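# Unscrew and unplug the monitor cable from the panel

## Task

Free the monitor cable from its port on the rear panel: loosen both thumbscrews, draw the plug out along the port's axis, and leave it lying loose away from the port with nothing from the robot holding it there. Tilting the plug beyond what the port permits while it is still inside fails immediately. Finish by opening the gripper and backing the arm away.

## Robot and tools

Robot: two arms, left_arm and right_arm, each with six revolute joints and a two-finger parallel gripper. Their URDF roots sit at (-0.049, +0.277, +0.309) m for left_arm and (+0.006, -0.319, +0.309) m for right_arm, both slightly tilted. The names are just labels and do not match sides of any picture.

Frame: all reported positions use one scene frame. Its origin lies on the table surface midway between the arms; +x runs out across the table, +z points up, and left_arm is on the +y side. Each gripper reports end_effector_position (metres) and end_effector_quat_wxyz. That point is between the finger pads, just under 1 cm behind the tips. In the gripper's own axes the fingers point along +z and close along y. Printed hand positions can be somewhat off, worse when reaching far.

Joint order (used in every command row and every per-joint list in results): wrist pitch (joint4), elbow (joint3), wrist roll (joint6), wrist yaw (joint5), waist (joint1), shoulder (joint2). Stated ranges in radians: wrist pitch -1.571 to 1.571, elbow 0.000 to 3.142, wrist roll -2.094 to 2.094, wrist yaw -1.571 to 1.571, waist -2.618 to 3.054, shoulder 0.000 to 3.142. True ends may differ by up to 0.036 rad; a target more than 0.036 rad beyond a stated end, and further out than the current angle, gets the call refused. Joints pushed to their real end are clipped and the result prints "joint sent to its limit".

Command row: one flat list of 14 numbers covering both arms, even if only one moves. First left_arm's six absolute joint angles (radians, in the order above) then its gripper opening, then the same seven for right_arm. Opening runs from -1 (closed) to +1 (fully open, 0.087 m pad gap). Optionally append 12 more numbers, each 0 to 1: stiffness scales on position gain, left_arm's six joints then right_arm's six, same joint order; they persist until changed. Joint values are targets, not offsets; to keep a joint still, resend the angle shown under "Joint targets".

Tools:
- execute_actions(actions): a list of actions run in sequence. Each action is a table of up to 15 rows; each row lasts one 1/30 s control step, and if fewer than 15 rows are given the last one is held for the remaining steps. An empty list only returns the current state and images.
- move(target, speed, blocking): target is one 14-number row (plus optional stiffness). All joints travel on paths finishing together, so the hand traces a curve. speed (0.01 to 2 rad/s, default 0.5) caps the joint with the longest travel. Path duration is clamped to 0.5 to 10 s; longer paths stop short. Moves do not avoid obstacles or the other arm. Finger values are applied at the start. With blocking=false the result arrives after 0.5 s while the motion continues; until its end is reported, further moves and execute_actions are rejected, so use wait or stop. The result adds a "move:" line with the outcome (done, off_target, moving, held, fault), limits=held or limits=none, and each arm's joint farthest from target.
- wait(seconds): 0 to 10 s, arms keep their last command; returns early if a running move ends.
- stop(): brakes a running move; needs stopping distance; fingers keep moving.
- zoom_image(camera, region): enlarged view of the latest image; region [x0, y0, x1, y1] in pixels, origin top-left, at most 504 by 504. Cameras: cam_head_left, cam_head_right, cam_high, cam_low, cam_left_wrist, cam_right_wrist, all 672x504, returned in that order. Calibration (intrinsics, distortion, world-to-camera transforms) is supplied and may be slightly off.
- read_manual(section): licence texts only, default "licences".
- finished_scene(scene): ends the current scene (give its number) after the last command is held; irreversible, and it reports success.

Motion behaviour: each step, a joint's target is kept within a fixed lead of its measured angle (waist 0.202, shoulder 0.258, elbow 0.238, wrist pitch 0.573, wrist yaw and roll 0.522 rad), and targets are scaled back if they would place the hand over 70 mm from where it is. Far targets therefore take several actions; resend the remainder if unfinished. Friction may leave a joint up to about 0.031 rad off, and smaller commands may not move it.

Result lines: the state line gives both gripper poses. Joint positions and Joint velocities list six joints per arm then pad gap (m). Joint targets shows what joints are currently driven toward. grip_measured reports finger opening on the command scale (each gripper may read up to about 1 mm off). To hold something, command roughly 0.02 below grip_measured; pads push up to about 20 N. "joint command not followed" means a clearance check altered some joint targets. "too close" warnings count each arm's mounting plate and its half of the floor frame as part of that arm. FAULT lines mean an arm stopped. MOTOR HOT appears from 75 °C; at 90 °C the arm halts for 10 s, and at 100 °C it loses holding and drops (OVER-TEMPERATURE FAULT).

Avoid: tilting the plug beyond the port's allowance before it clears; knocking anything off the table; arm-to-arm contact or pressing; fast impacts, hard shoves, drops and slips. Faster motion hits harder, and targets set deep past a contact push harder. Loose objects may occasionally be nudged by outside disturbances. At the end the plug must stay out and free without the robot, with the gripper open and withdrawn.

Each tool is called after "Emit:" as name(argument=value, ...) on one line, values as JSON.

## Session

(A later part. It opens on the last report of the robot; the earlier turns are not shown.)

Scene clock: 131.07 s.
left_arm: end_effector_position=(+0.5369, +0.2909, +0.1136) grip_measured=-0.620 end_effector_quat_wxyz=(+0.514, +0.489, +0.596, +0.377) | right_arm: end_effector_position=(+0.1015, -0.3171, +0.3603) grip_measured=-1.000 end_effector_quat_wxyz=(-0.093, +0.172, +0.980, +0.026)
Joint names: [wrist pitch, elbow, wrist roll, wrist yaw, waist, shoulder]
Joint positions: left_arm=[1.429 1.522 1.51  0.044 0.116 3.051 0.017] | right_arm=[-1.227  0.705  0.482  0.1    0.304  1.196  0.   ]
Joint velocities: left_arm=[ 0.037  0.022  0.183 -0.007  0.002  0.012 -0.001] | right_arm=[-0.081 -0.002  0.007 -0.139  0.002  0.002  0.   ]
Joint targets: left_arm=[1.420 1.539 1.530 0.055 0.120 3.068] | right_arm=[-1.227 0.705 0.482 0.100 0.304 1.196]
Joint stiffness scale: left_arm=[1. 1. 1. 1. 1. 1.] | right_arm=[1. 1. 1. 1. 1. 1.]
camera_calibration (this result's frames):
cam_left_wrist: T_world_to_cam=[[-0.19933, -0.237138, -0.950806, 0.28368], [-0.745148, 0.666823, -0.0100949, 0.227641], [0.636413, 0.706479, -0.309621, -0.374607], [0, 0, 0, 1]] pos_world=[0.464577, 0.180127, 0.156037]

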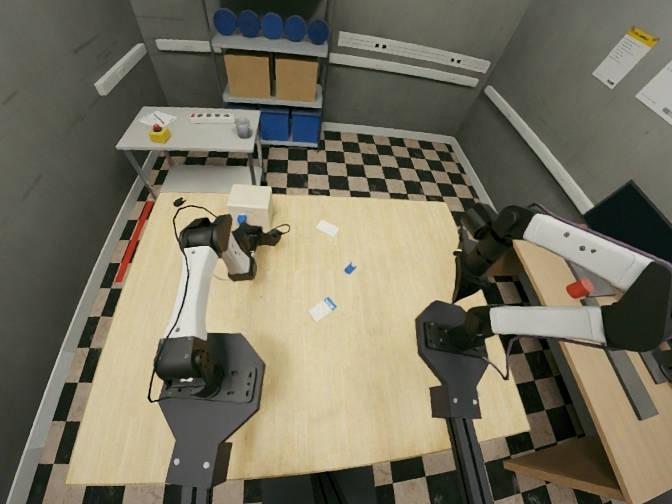

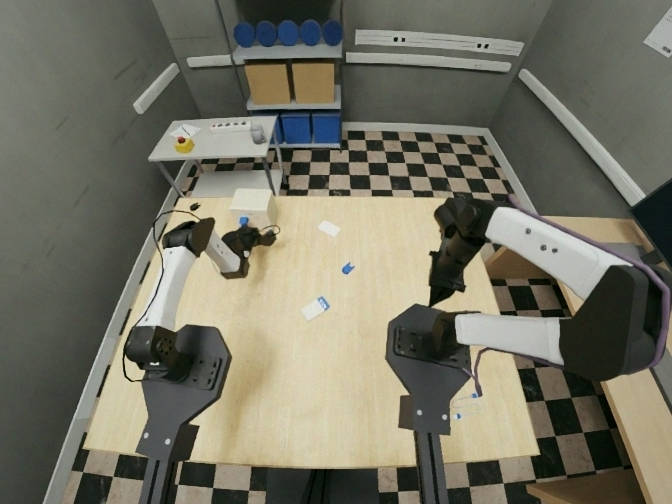

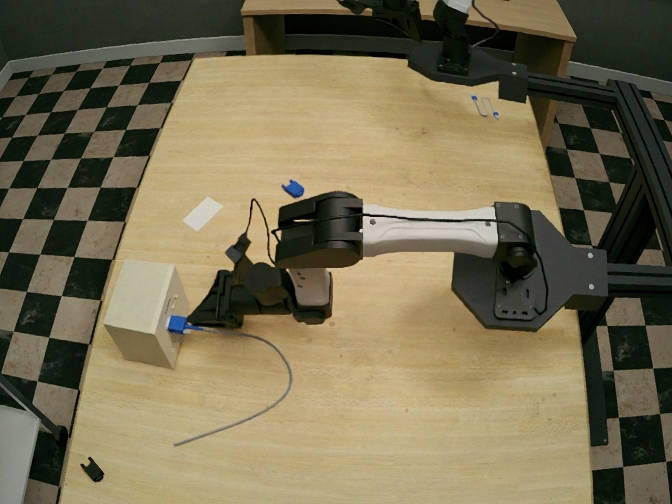

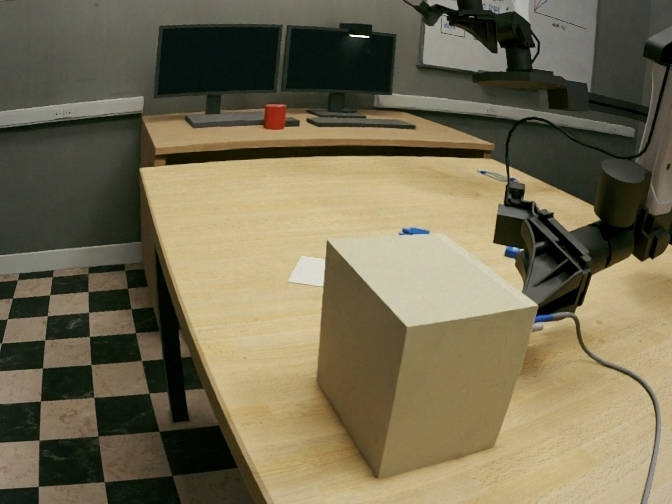

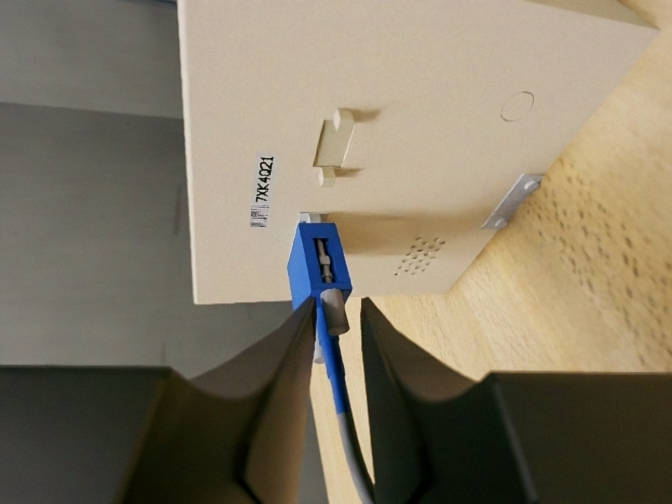

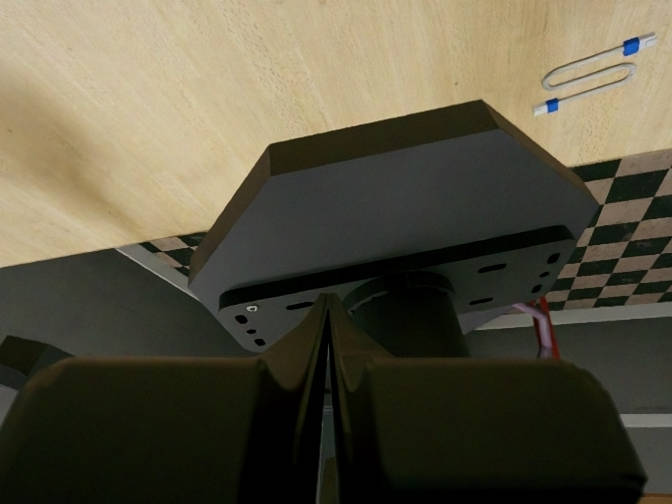

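Emit:
zoom_image(camera="cam_left_wrist", region=[300, 230, 360, 290])

Emit:
execute_actions(actions=[[[1.435,1.53,1.52,0.05,0.12,3.05,-0.87,-1.227,0.705,0.482,0.1,0.304,1.196,-1]],[[1.388,1.462,1.14,0.025,0.12,2.979,-0.87,-1.227,0.705,0.482,0.1,0.304,1.196,-1]],[[1.374,1.432,0.76,-0.03,0.12,2.929,-0.87,-1.227,0.705,0.482,0.1,0.304,1.196,-1]],[[1.383,1.453,0.78,-0.01,0.12,2.938,-0.7,-1.227,0.705,0.482,0.1,0.304,1.196,-1]],[[1.4,1.495,1.2,0.04,0.12,3.008,-0.62,-1.227,0.705,0.482,0.1,0.304,1.196,-1]],[[1.42,1.539,1.53,0.055,0.12,3.068,-0.62,-1.227,0.705,0.482,0.1,0.304,1.196,-1]]])

Emit:
zoom_image(camera="cam_left_wrist", region=[300, 230, 360, 290])

Region (300, 230, 360, 290) of cam_left_wrist's 672x504 image, scaled by 8.400, with more detail than that image has.

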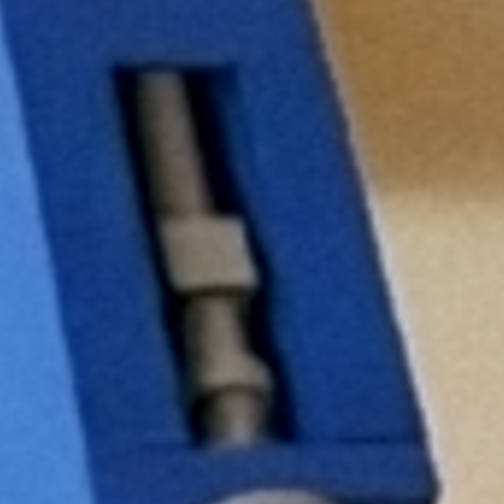

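Scene clock: 134.87 s.
left_arm: end_effector_position=(+0.5371, +0.2909, +0.1134) grip_measured=-0.620 end_effector_quat_wxyz=(+0.513, +0.489, +0.596, +0.377) | right_arm: end_effector_position=(+0.1015, -0.3171, +0.3603) grip_measured=-1.000 end_effector_quat_wxyz=(-0.093, +0.172, +0.980, +0.026)
Joint names: [wrist pitch, elbow, wrist roll, wrist yaw, waist, shoulder]
Joint positions: left_arm=[1.427 1.523 1.511 0.044 0.116 3.051 0.017] | right_arm=[-1.227  0.705  0.482  0.1    0.304  1.196  0.   ]
Joint velocities: left_arm=[-0.037  0.002  0.066  0.022  0.007 -0.007  0.   ] | right_arm=[-0.022  0.002 -0.007  0.007  0.007 -0.007  0.   ]
Joint targets: left_arm=[1.420 1.539 1.530 0.055 0.120 3.068] | right_arm=[-1.227 0.705 0.482 0.100 0.304 1.196]
Joint stiffness scale: left_arm=[1. 1. 1. 1. 1. 1.] | right_arm=[1. 1. 1. 1. 1. 1.]
camera_calibration (this result's frames):
cam_left_wrist: T_world_to_cam=[[-0.200815, -0.23601, -0.950775, 0.283982], [-0.744837, 0.667195, -0.00829884, 0.227269], [0.63631, 0.706506, -0.309772, -0.374658], [0, 0, 0, 1]] pos_world=[0.464705, 0.180088, 0.155831]

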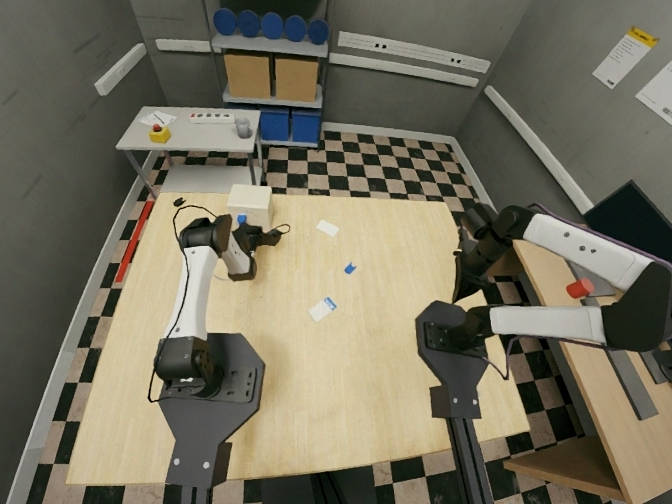

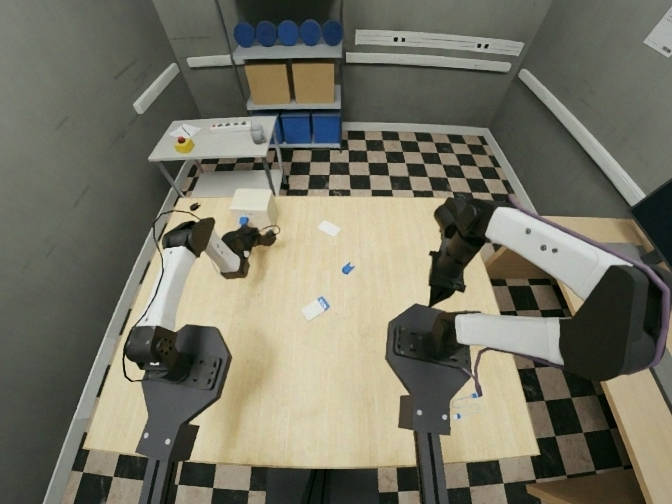

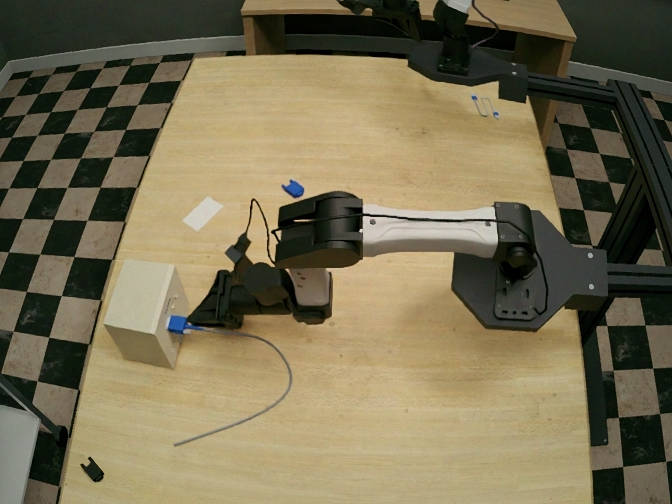

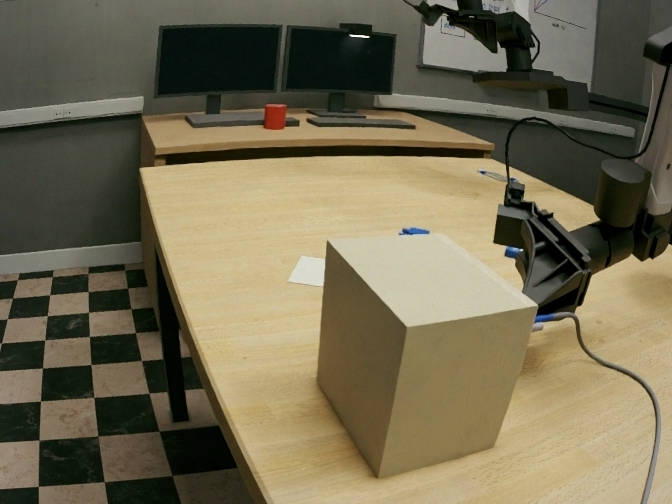

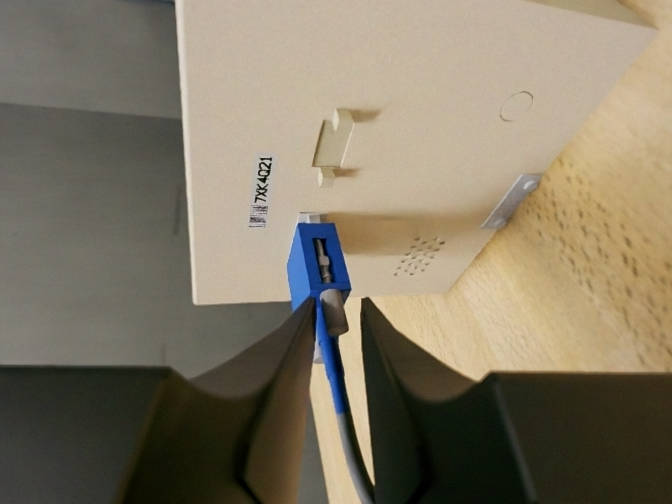

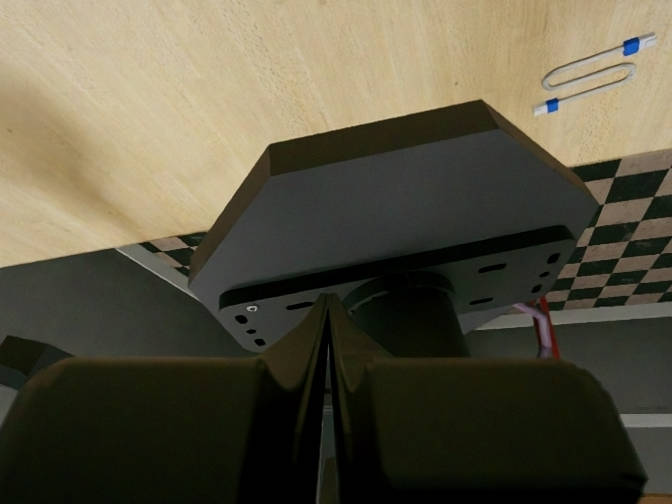

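Region (300, 230, 360, 290) of cam_left_wrist's 672x504 image, scaled by 8.400, with more detail than that image has.

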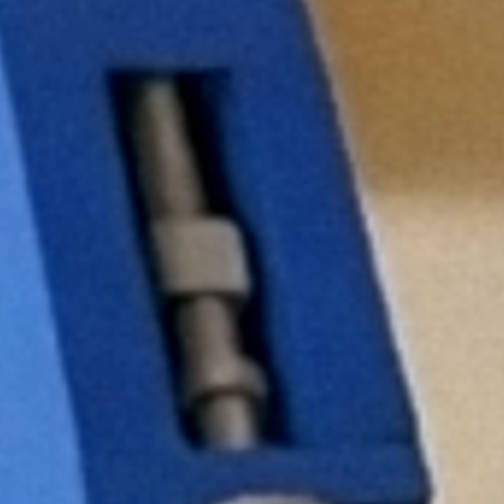

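Emit:
execute_actions(actions=[[[1.44,1.584,1.86,0.085,0.12,3.125,-0.5,-1.227,0.705,0.482,0.1,0.304,1.196,-1]],[[1.33,1.575,1.85,0.085,0.12,3.11,-0.5,-1.227,0.705,0.482,0.1,0.304,1.196,-1]]])

Emit:
zoom_image(camera="cam_left_wrist", region=[240, 200, 400, 360])

Emit:
execute_actions(actions=[[[1.34,1.575,1.85,0.0,0.12,3.11,-0.5,-1.227,0.705,0.482,0.1,0.304,1.196,-1]],[[1.35,1.575,1.85,-0.08,0.12,3.11,-0.5,-1.227,0.705,0.482,0.1,0.304,1.196,-1]]])

Emit:
zoom_image(camera="cam_left_wrist", region=[240, 200, 400, 360])

Scene clock: 137.80 s.
left_arm: end_effector_position=(+0.5317, +0.2790, +0.0888) grip_measured=-0.500 end_effector_quat_wxyz=(+0.436, +0.609, +0.514, +0.419) | right_arm: end_effector_position=(+0.1015, -0.3171, +0.3603) grip_measured=-1.000 end_effector_quat_wxyz=(-0.093, +0.172, +0.980, +0.026)
Joint names: [wrist pitch, elbow, wrist roll, wrist yaw, waist, shoulder]
Joint positions: left_arm=[1.352 1.569 1.843 0.076 0.116 3.113 0.022] | right_arm=[-1.227  0.705  0.482  0.1    0.304  1.196  0.   ]
Joint velocities: left_arm=[ 0.007 -0.007  0.022 -0.007 -0.007 -0.027 -0.   ] | right_arm=[-0.007 -0.012  0.007 -0.022 -0.007  0.012  0.   ]
Joint targets: left_arm=[1.330 1.575 1.850 0.085 0.120 3.110] | right_arm=[-1.227 0.705 0.482 0.100 0.304 1.196]
Joint stiffness scale: left_arm=[1. 1. 1. 1. 1. 1.] | right_arm=[1. 1. 1. 1. 1. 1.]
camera_calibration (this result's frames):
cam_left_wrist: T_world_to_cam=[[-0.264802, 0.0935476, -0.959754, 0.199558], [-0.652513, 0.715433, 0.249766, 0.145513], [0.710005, 0.69239, -0.128407, -0.421872], [0, 0, 0, 1]] pos_world=[0.447324, 0.169327, 0.101012]

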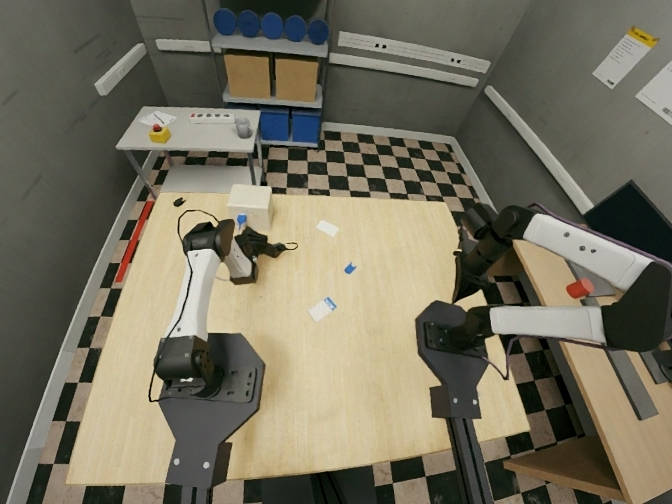

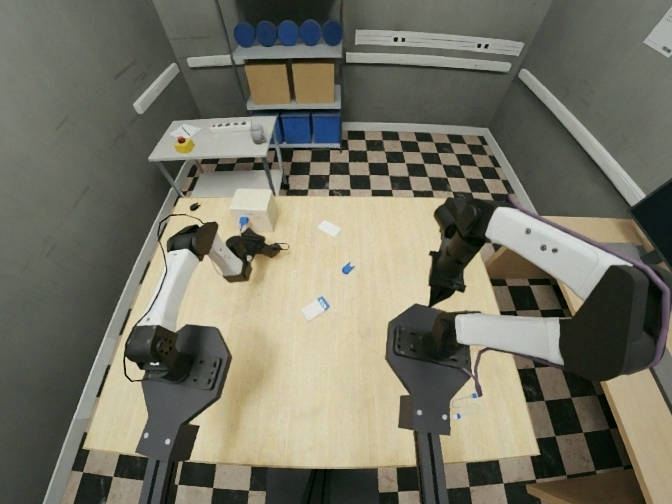

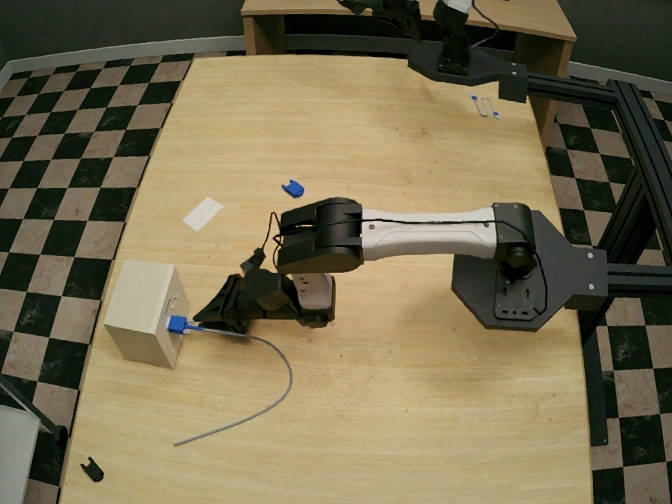

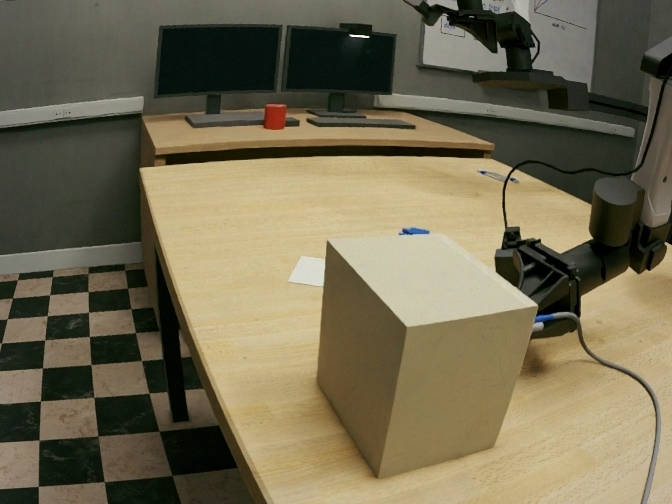

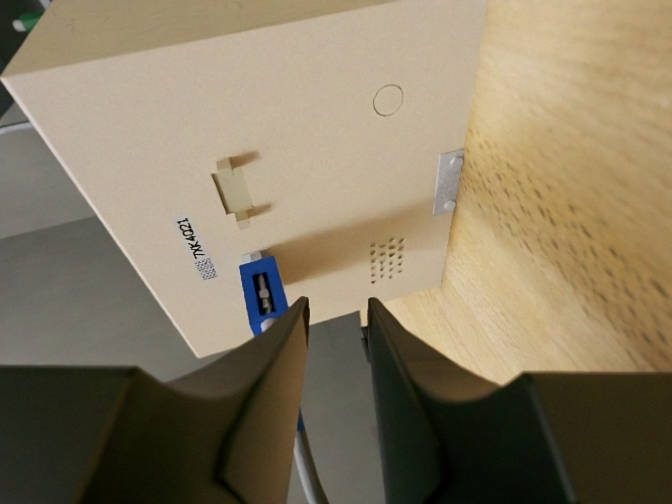

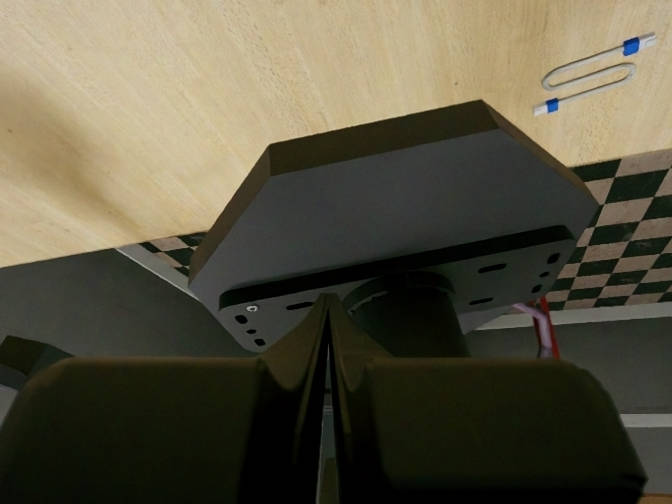

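Region (240, 200, 400, 360) of cam_left_wrist's 672x504 image, scaled by 3.150, with more detail than that image has.

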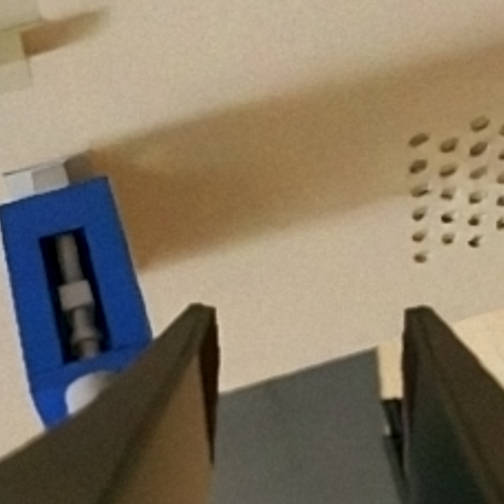

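Scene clock: 138.80 s.
left_arm: end_effector_position=(+0.5266, +0.3009, +0.0863) grip_measured=-0.500 end_effector_quat_wxyz=(+0.394, +0.590, +0.546, +0.446) | right_arm: end_effector_position=(+0.1015, -0.3171, +0.3603) grip_measured=-1.000 end_effector_quat_wxyz=(-0.093, +0.172, +0.980, +0.026)
Joint names: [wrist pitch, elbow, wrist roll, wrist yaw, waist, shoulder]
Joint positions: left_arm=[ 1.352  1.569  1.844 -0.05   0.116  3.113  0.022] | right_arm=[-1.227  0.705  0.482  0.1    0.304  1.196  0.   ]
Joint velocities: left_arm=[ 0.037 -0.007 -0.007  0.007  0.022 -0.002 -0.   ] | right_arm=[ 0.022 -0.002  0.051 -0.022 -0.012 -0.007  0.   ]
Joint targets: left_arm=[1.350 1.575 1.850 -0.080 0.120 3.110] | right_arm=[-1.227 0.705 0.482 0.100 0.304 1.196]
Joint stiffness scale: left_arm=[1. 1. 1. 1. 1. 1.] | right_arm=[1. 1. 1. 1. 1. 1.]
camera_calibration (this result's frames):
cam_left_wrist: T_world_to_cam=[[-0.297185, 0.0957981, -0.950002, 0.209292], [-0.72556, 0.624112, 0.289909, 0.189677], [0.62068, 0.77544, -0.115969, -0.412725], [0, 0, 0, 1]] pos_world=[0.455991, 0.181614, 0.0959752]

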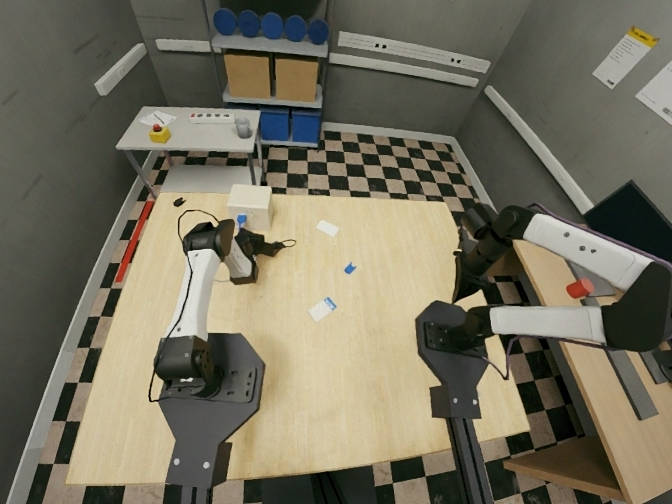

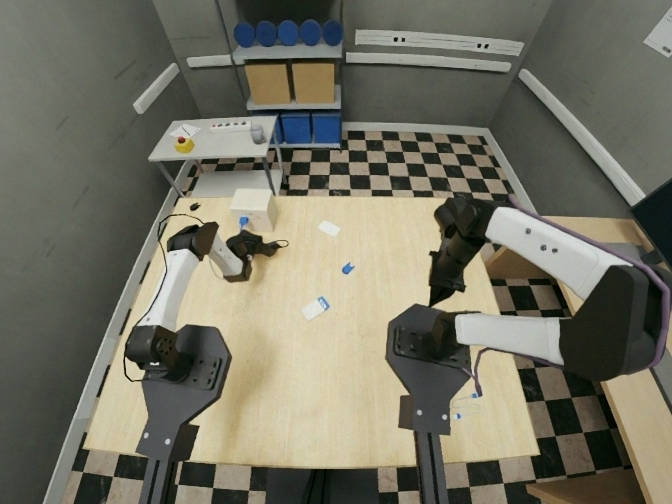

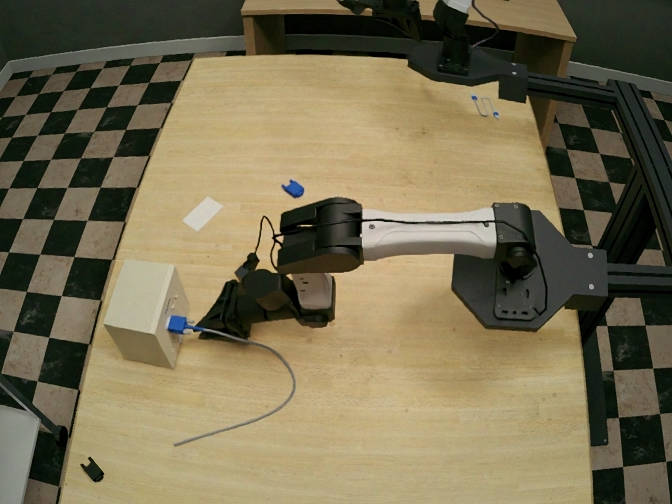

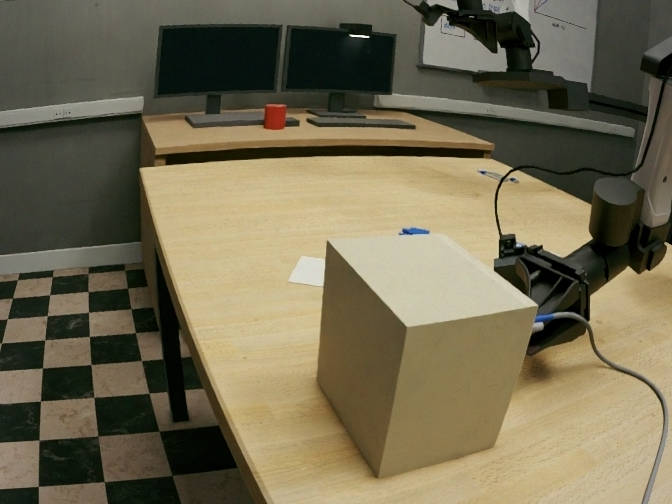

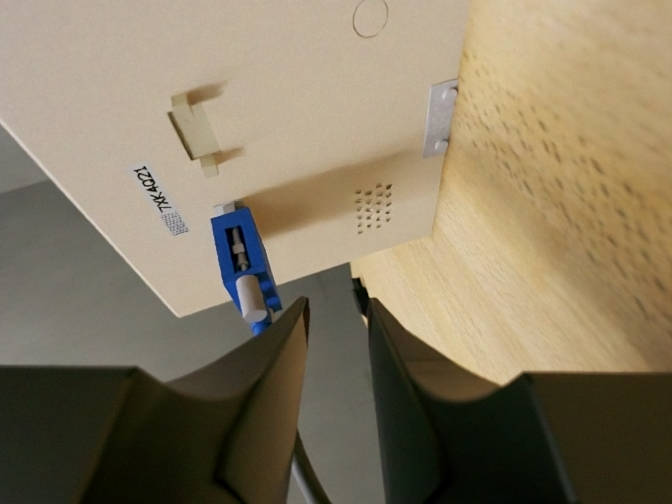

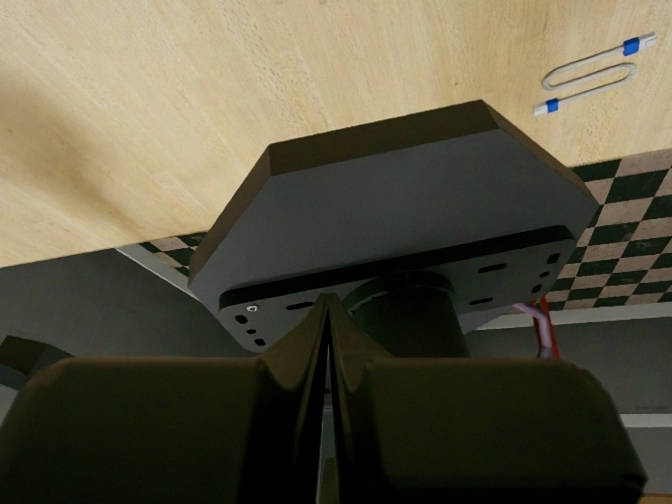

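Region (240, 200, 400, 360) of cam_left_wrist's 672x504 image, scaled by 3.150, with more detail than that image has.

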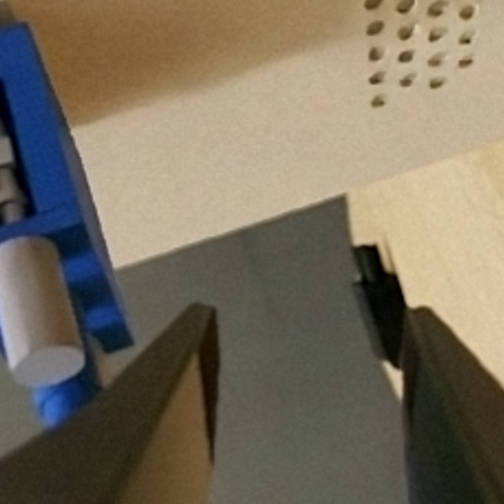

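Emit:
execute_actions(actions=[[[1.35,1.575,1.85,0.11,0.12,3.11,-0.5,-1.227,0.705,0.482,0.1,0.304,1.196,-1]],[[1.445,1.6,1.85,0.11,0.12,3.11,-0.5,-1.227,0.705,0.482,0.1,0.304,1.196,-1]],[[1.445,1.6,1.85,0.025,0.12,3.11,-0.5,-1.227,0.705,0.482,0.1,0.304,1.196,-1]],[[1.36,1.6,1.85,0.025,0.12,3.11,-0.5,-1.227,0.705,0.482,0.1,0.304,1.196,-1]]])

Emit:
zoom_image(camera="cam_left_wrist", region=[240, 200, 400, 360])

Scene clock: 141.27 s.
left_arm: end_effector_position=(+0.5392, +0.2899, +0.1104) grip_measured=-0.500 end_effector_quat_wxyz=(+0.441, +0.583, +0.506, +0.458) | right_arm: end_effector_position=(+0.1015, -0.3171, +0.3603) grip_measured=-1.000 end_effector_quat_wxyz=(-0.093, +0.172, +0.980, +0.026)
Joint names: [wrist pitch, elbow, wrist roll, wrist yaw, waist, shoulder]
Joint positions: left_arm=[1.424 1.586 1.85  0.04  0.117 3.113 0.022] | right_arm=[-1.227  0.705  0.482  0.1    0.304  1.196  0.   ]
Joint velocities: left_arm=[ 0.022 -0.017  0.051 -0.007 -0.007 -0.022  0.   ] | right_arm=[-0.037 -0.012 -0.037 -0.037 -0.032 -0.012  0.   ]
Joint targets: left_arm=[1.360 1.600 1.850 0.025 0.120 3.110] | right_arm=[-1.227 0.705 0.482 0.100 0.304 1.196]
Joint stiffness scale: left_arm=[1. 1. 1. 1. 1. 1.] | right_arm=[1. 1. 1. 1. 1. 1.]
camera_calibration (this result's frames):
cam_left_wrist: T_world_to_cam=[[-0.190889, 0.0998069, -0.976524, 0.181405], [-0.704981, 0.678304, 0.207135, 0.180997], [0.683054, 0.727971, -0.0591191, -0.435377], [0, 0, 0, 1]] pos_world=[0.459614, 0.176065, 0.113916]

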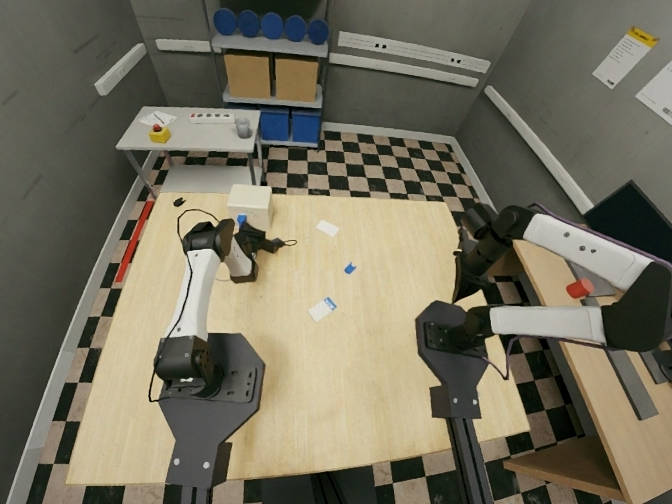

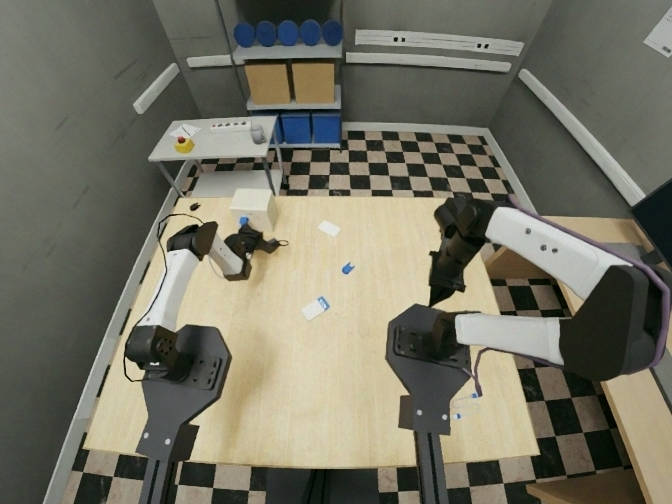

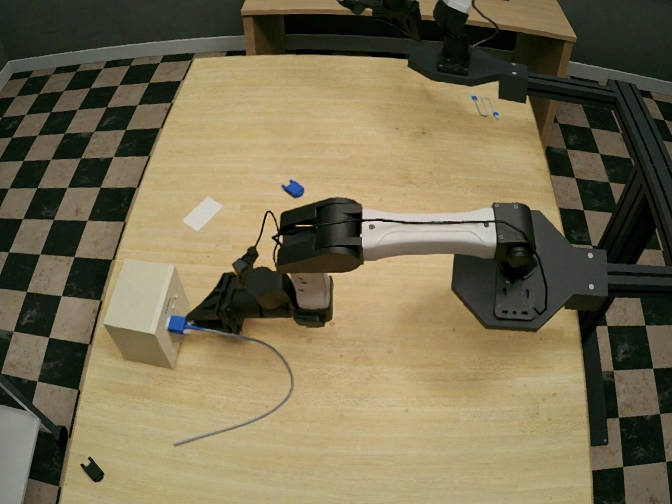

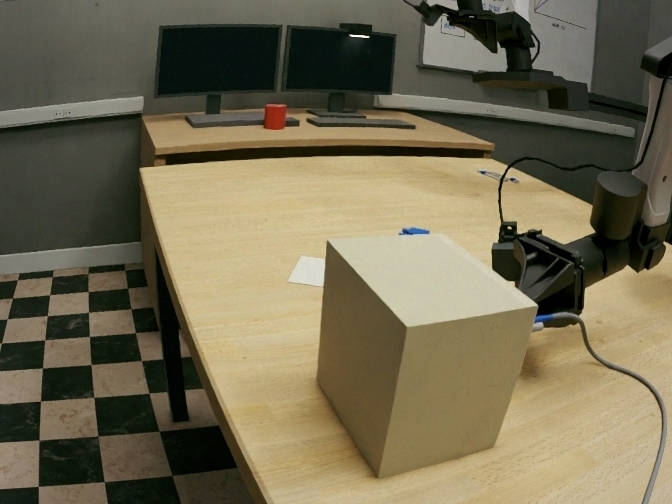

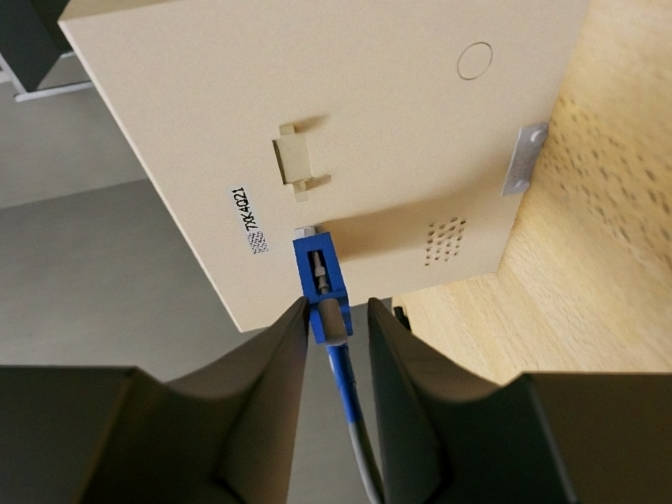

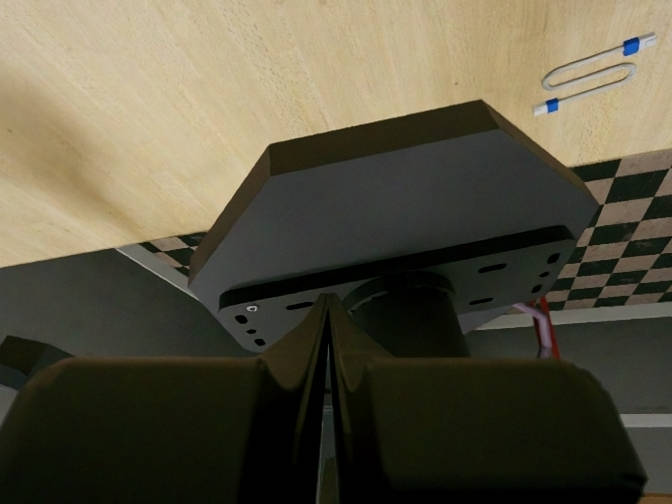

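Region (240, 200, 400, 360) of cam_left_wrist's 672x504 image, scaled by 3.150, with more detail than that image has.

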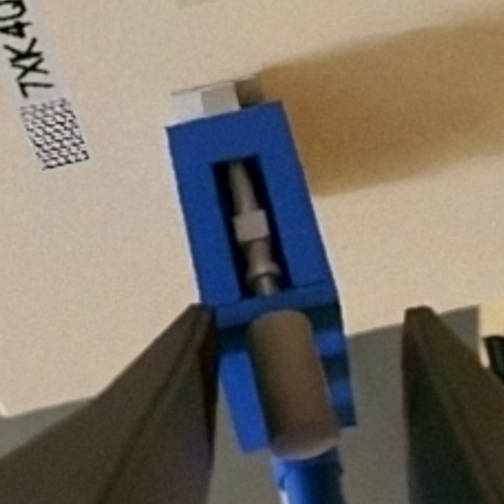

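Tip is on the hood; back off elbow a bit.

Emit:
execute_actions(actions=[[[1.44,1.555,1.85,0.035,0.12,3.11,-0.5,-1.227,0.705,0.482,0.1,0.304,1.196,-1]],[[1.37,1.57,1.85,0.035,0.12,3.11,-0.5,-1.227,0.705,0.482,0.1,0.304,1.196,-1]]])

Emit:
zoom_image(camera="cam_left_wrist", region=[240, 200, 400, 360])

Scene clock: 142.50 s.
left_arm: end_effector_position=(+0.5353, +0.2890, +0.1063) grip_measured=-0.500 end_effector_quat_wxyz=(+0.438, +0.587, +0.509, +0.453) | right_arm: end_effector_position=(+0.1015, -0.3171, +0.3603) grip_measured=-1.000 end_effector_quat_wxyz=(-0.093, +0.172, +0.980, +0.026)
Joint names: [wrist pitch, elbow, wrist roll, wrist yaw, waist, shoulder]
Joint positions: left_arm=[1.423 1.573 1.85  0.04  0.117 3.113 0.022] | right_arm=[-1.227  0.705  0.482  0.1    0.304  1.196  0.   ]
Joint velocities: left_arm=[-0.051  0.002 -0.125  0.022 -0.022  0.002  0.   ] | right_arm=[-0.051  0.007 -0.022 -0.007 -0.002 -0.002  0.   ]
Joint targets: left_arm=[1.370 1.570 1.850 0.035 0.120 3.110] | right_arm=[-1.227 0.705 0.482 0.100 0.304 1.196]
Joint stiffness scale: left_arm=[1. 1. 1. 1. 1. 1.] | right_arm=[1. 1. 1. 1. 1. 1.]
camera_calibration (this result's frames):
cam_left_wrist: T_world_to_cam=[[-0.204512, 0.100329, -0.973709, 0.183582], [-0.700162, 0.680164, 0.21714, 0.175498], [0.684068, 0.726161, -0.0688555, -0.431331], [0, 0, 0, 1]] pos_world=[0.455481, 0.175429, 0.110948]

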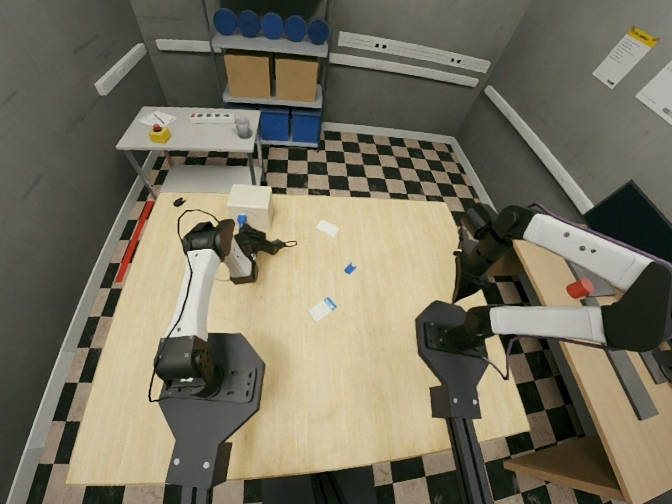

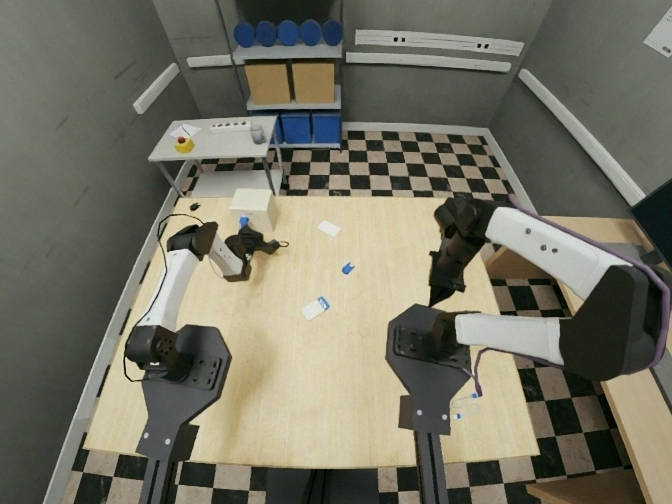

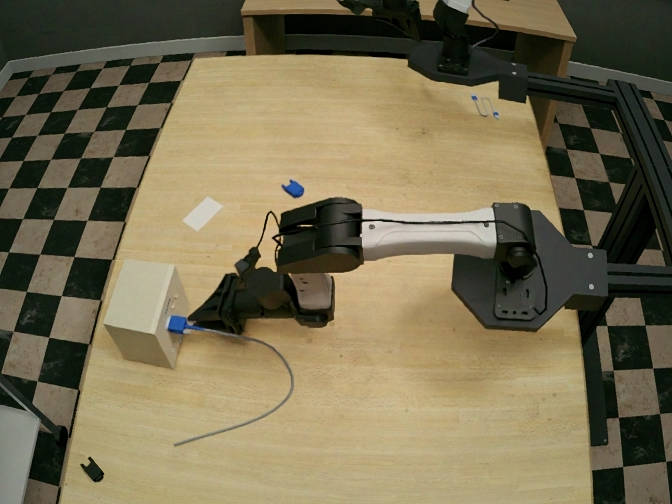

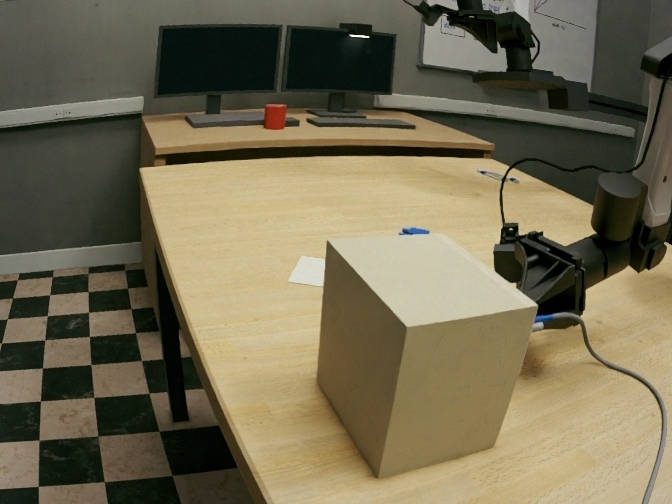

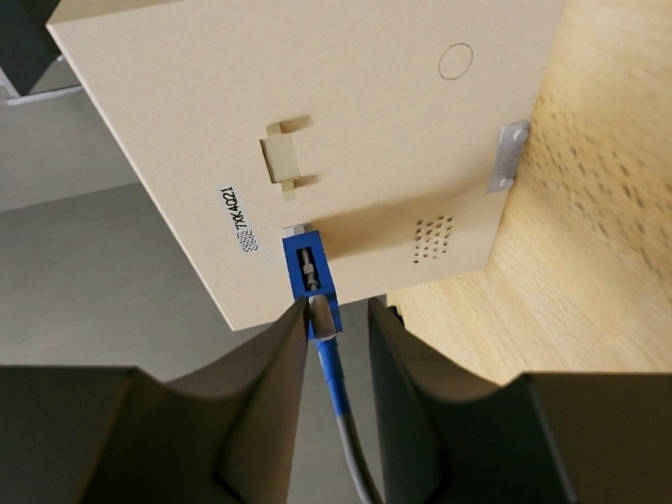

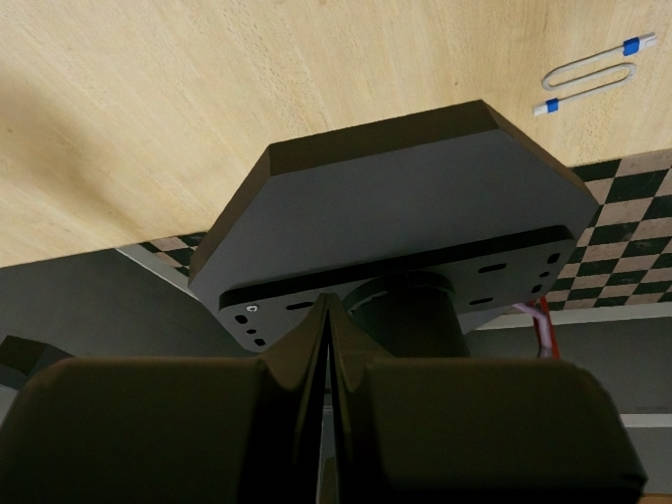

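Region (240, 200, 400, 360) of cam_left_wrist's 672x504 image, scaled by 3.150, with more detail than that image has.

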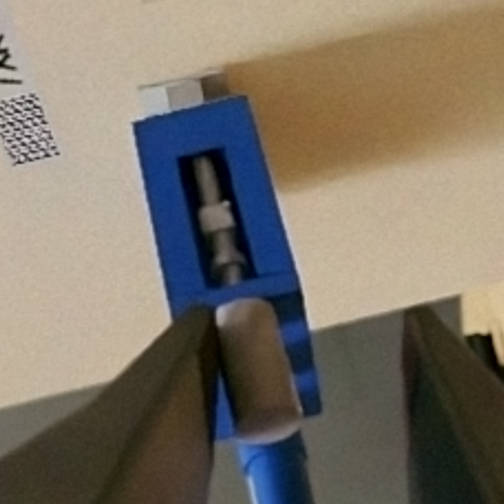

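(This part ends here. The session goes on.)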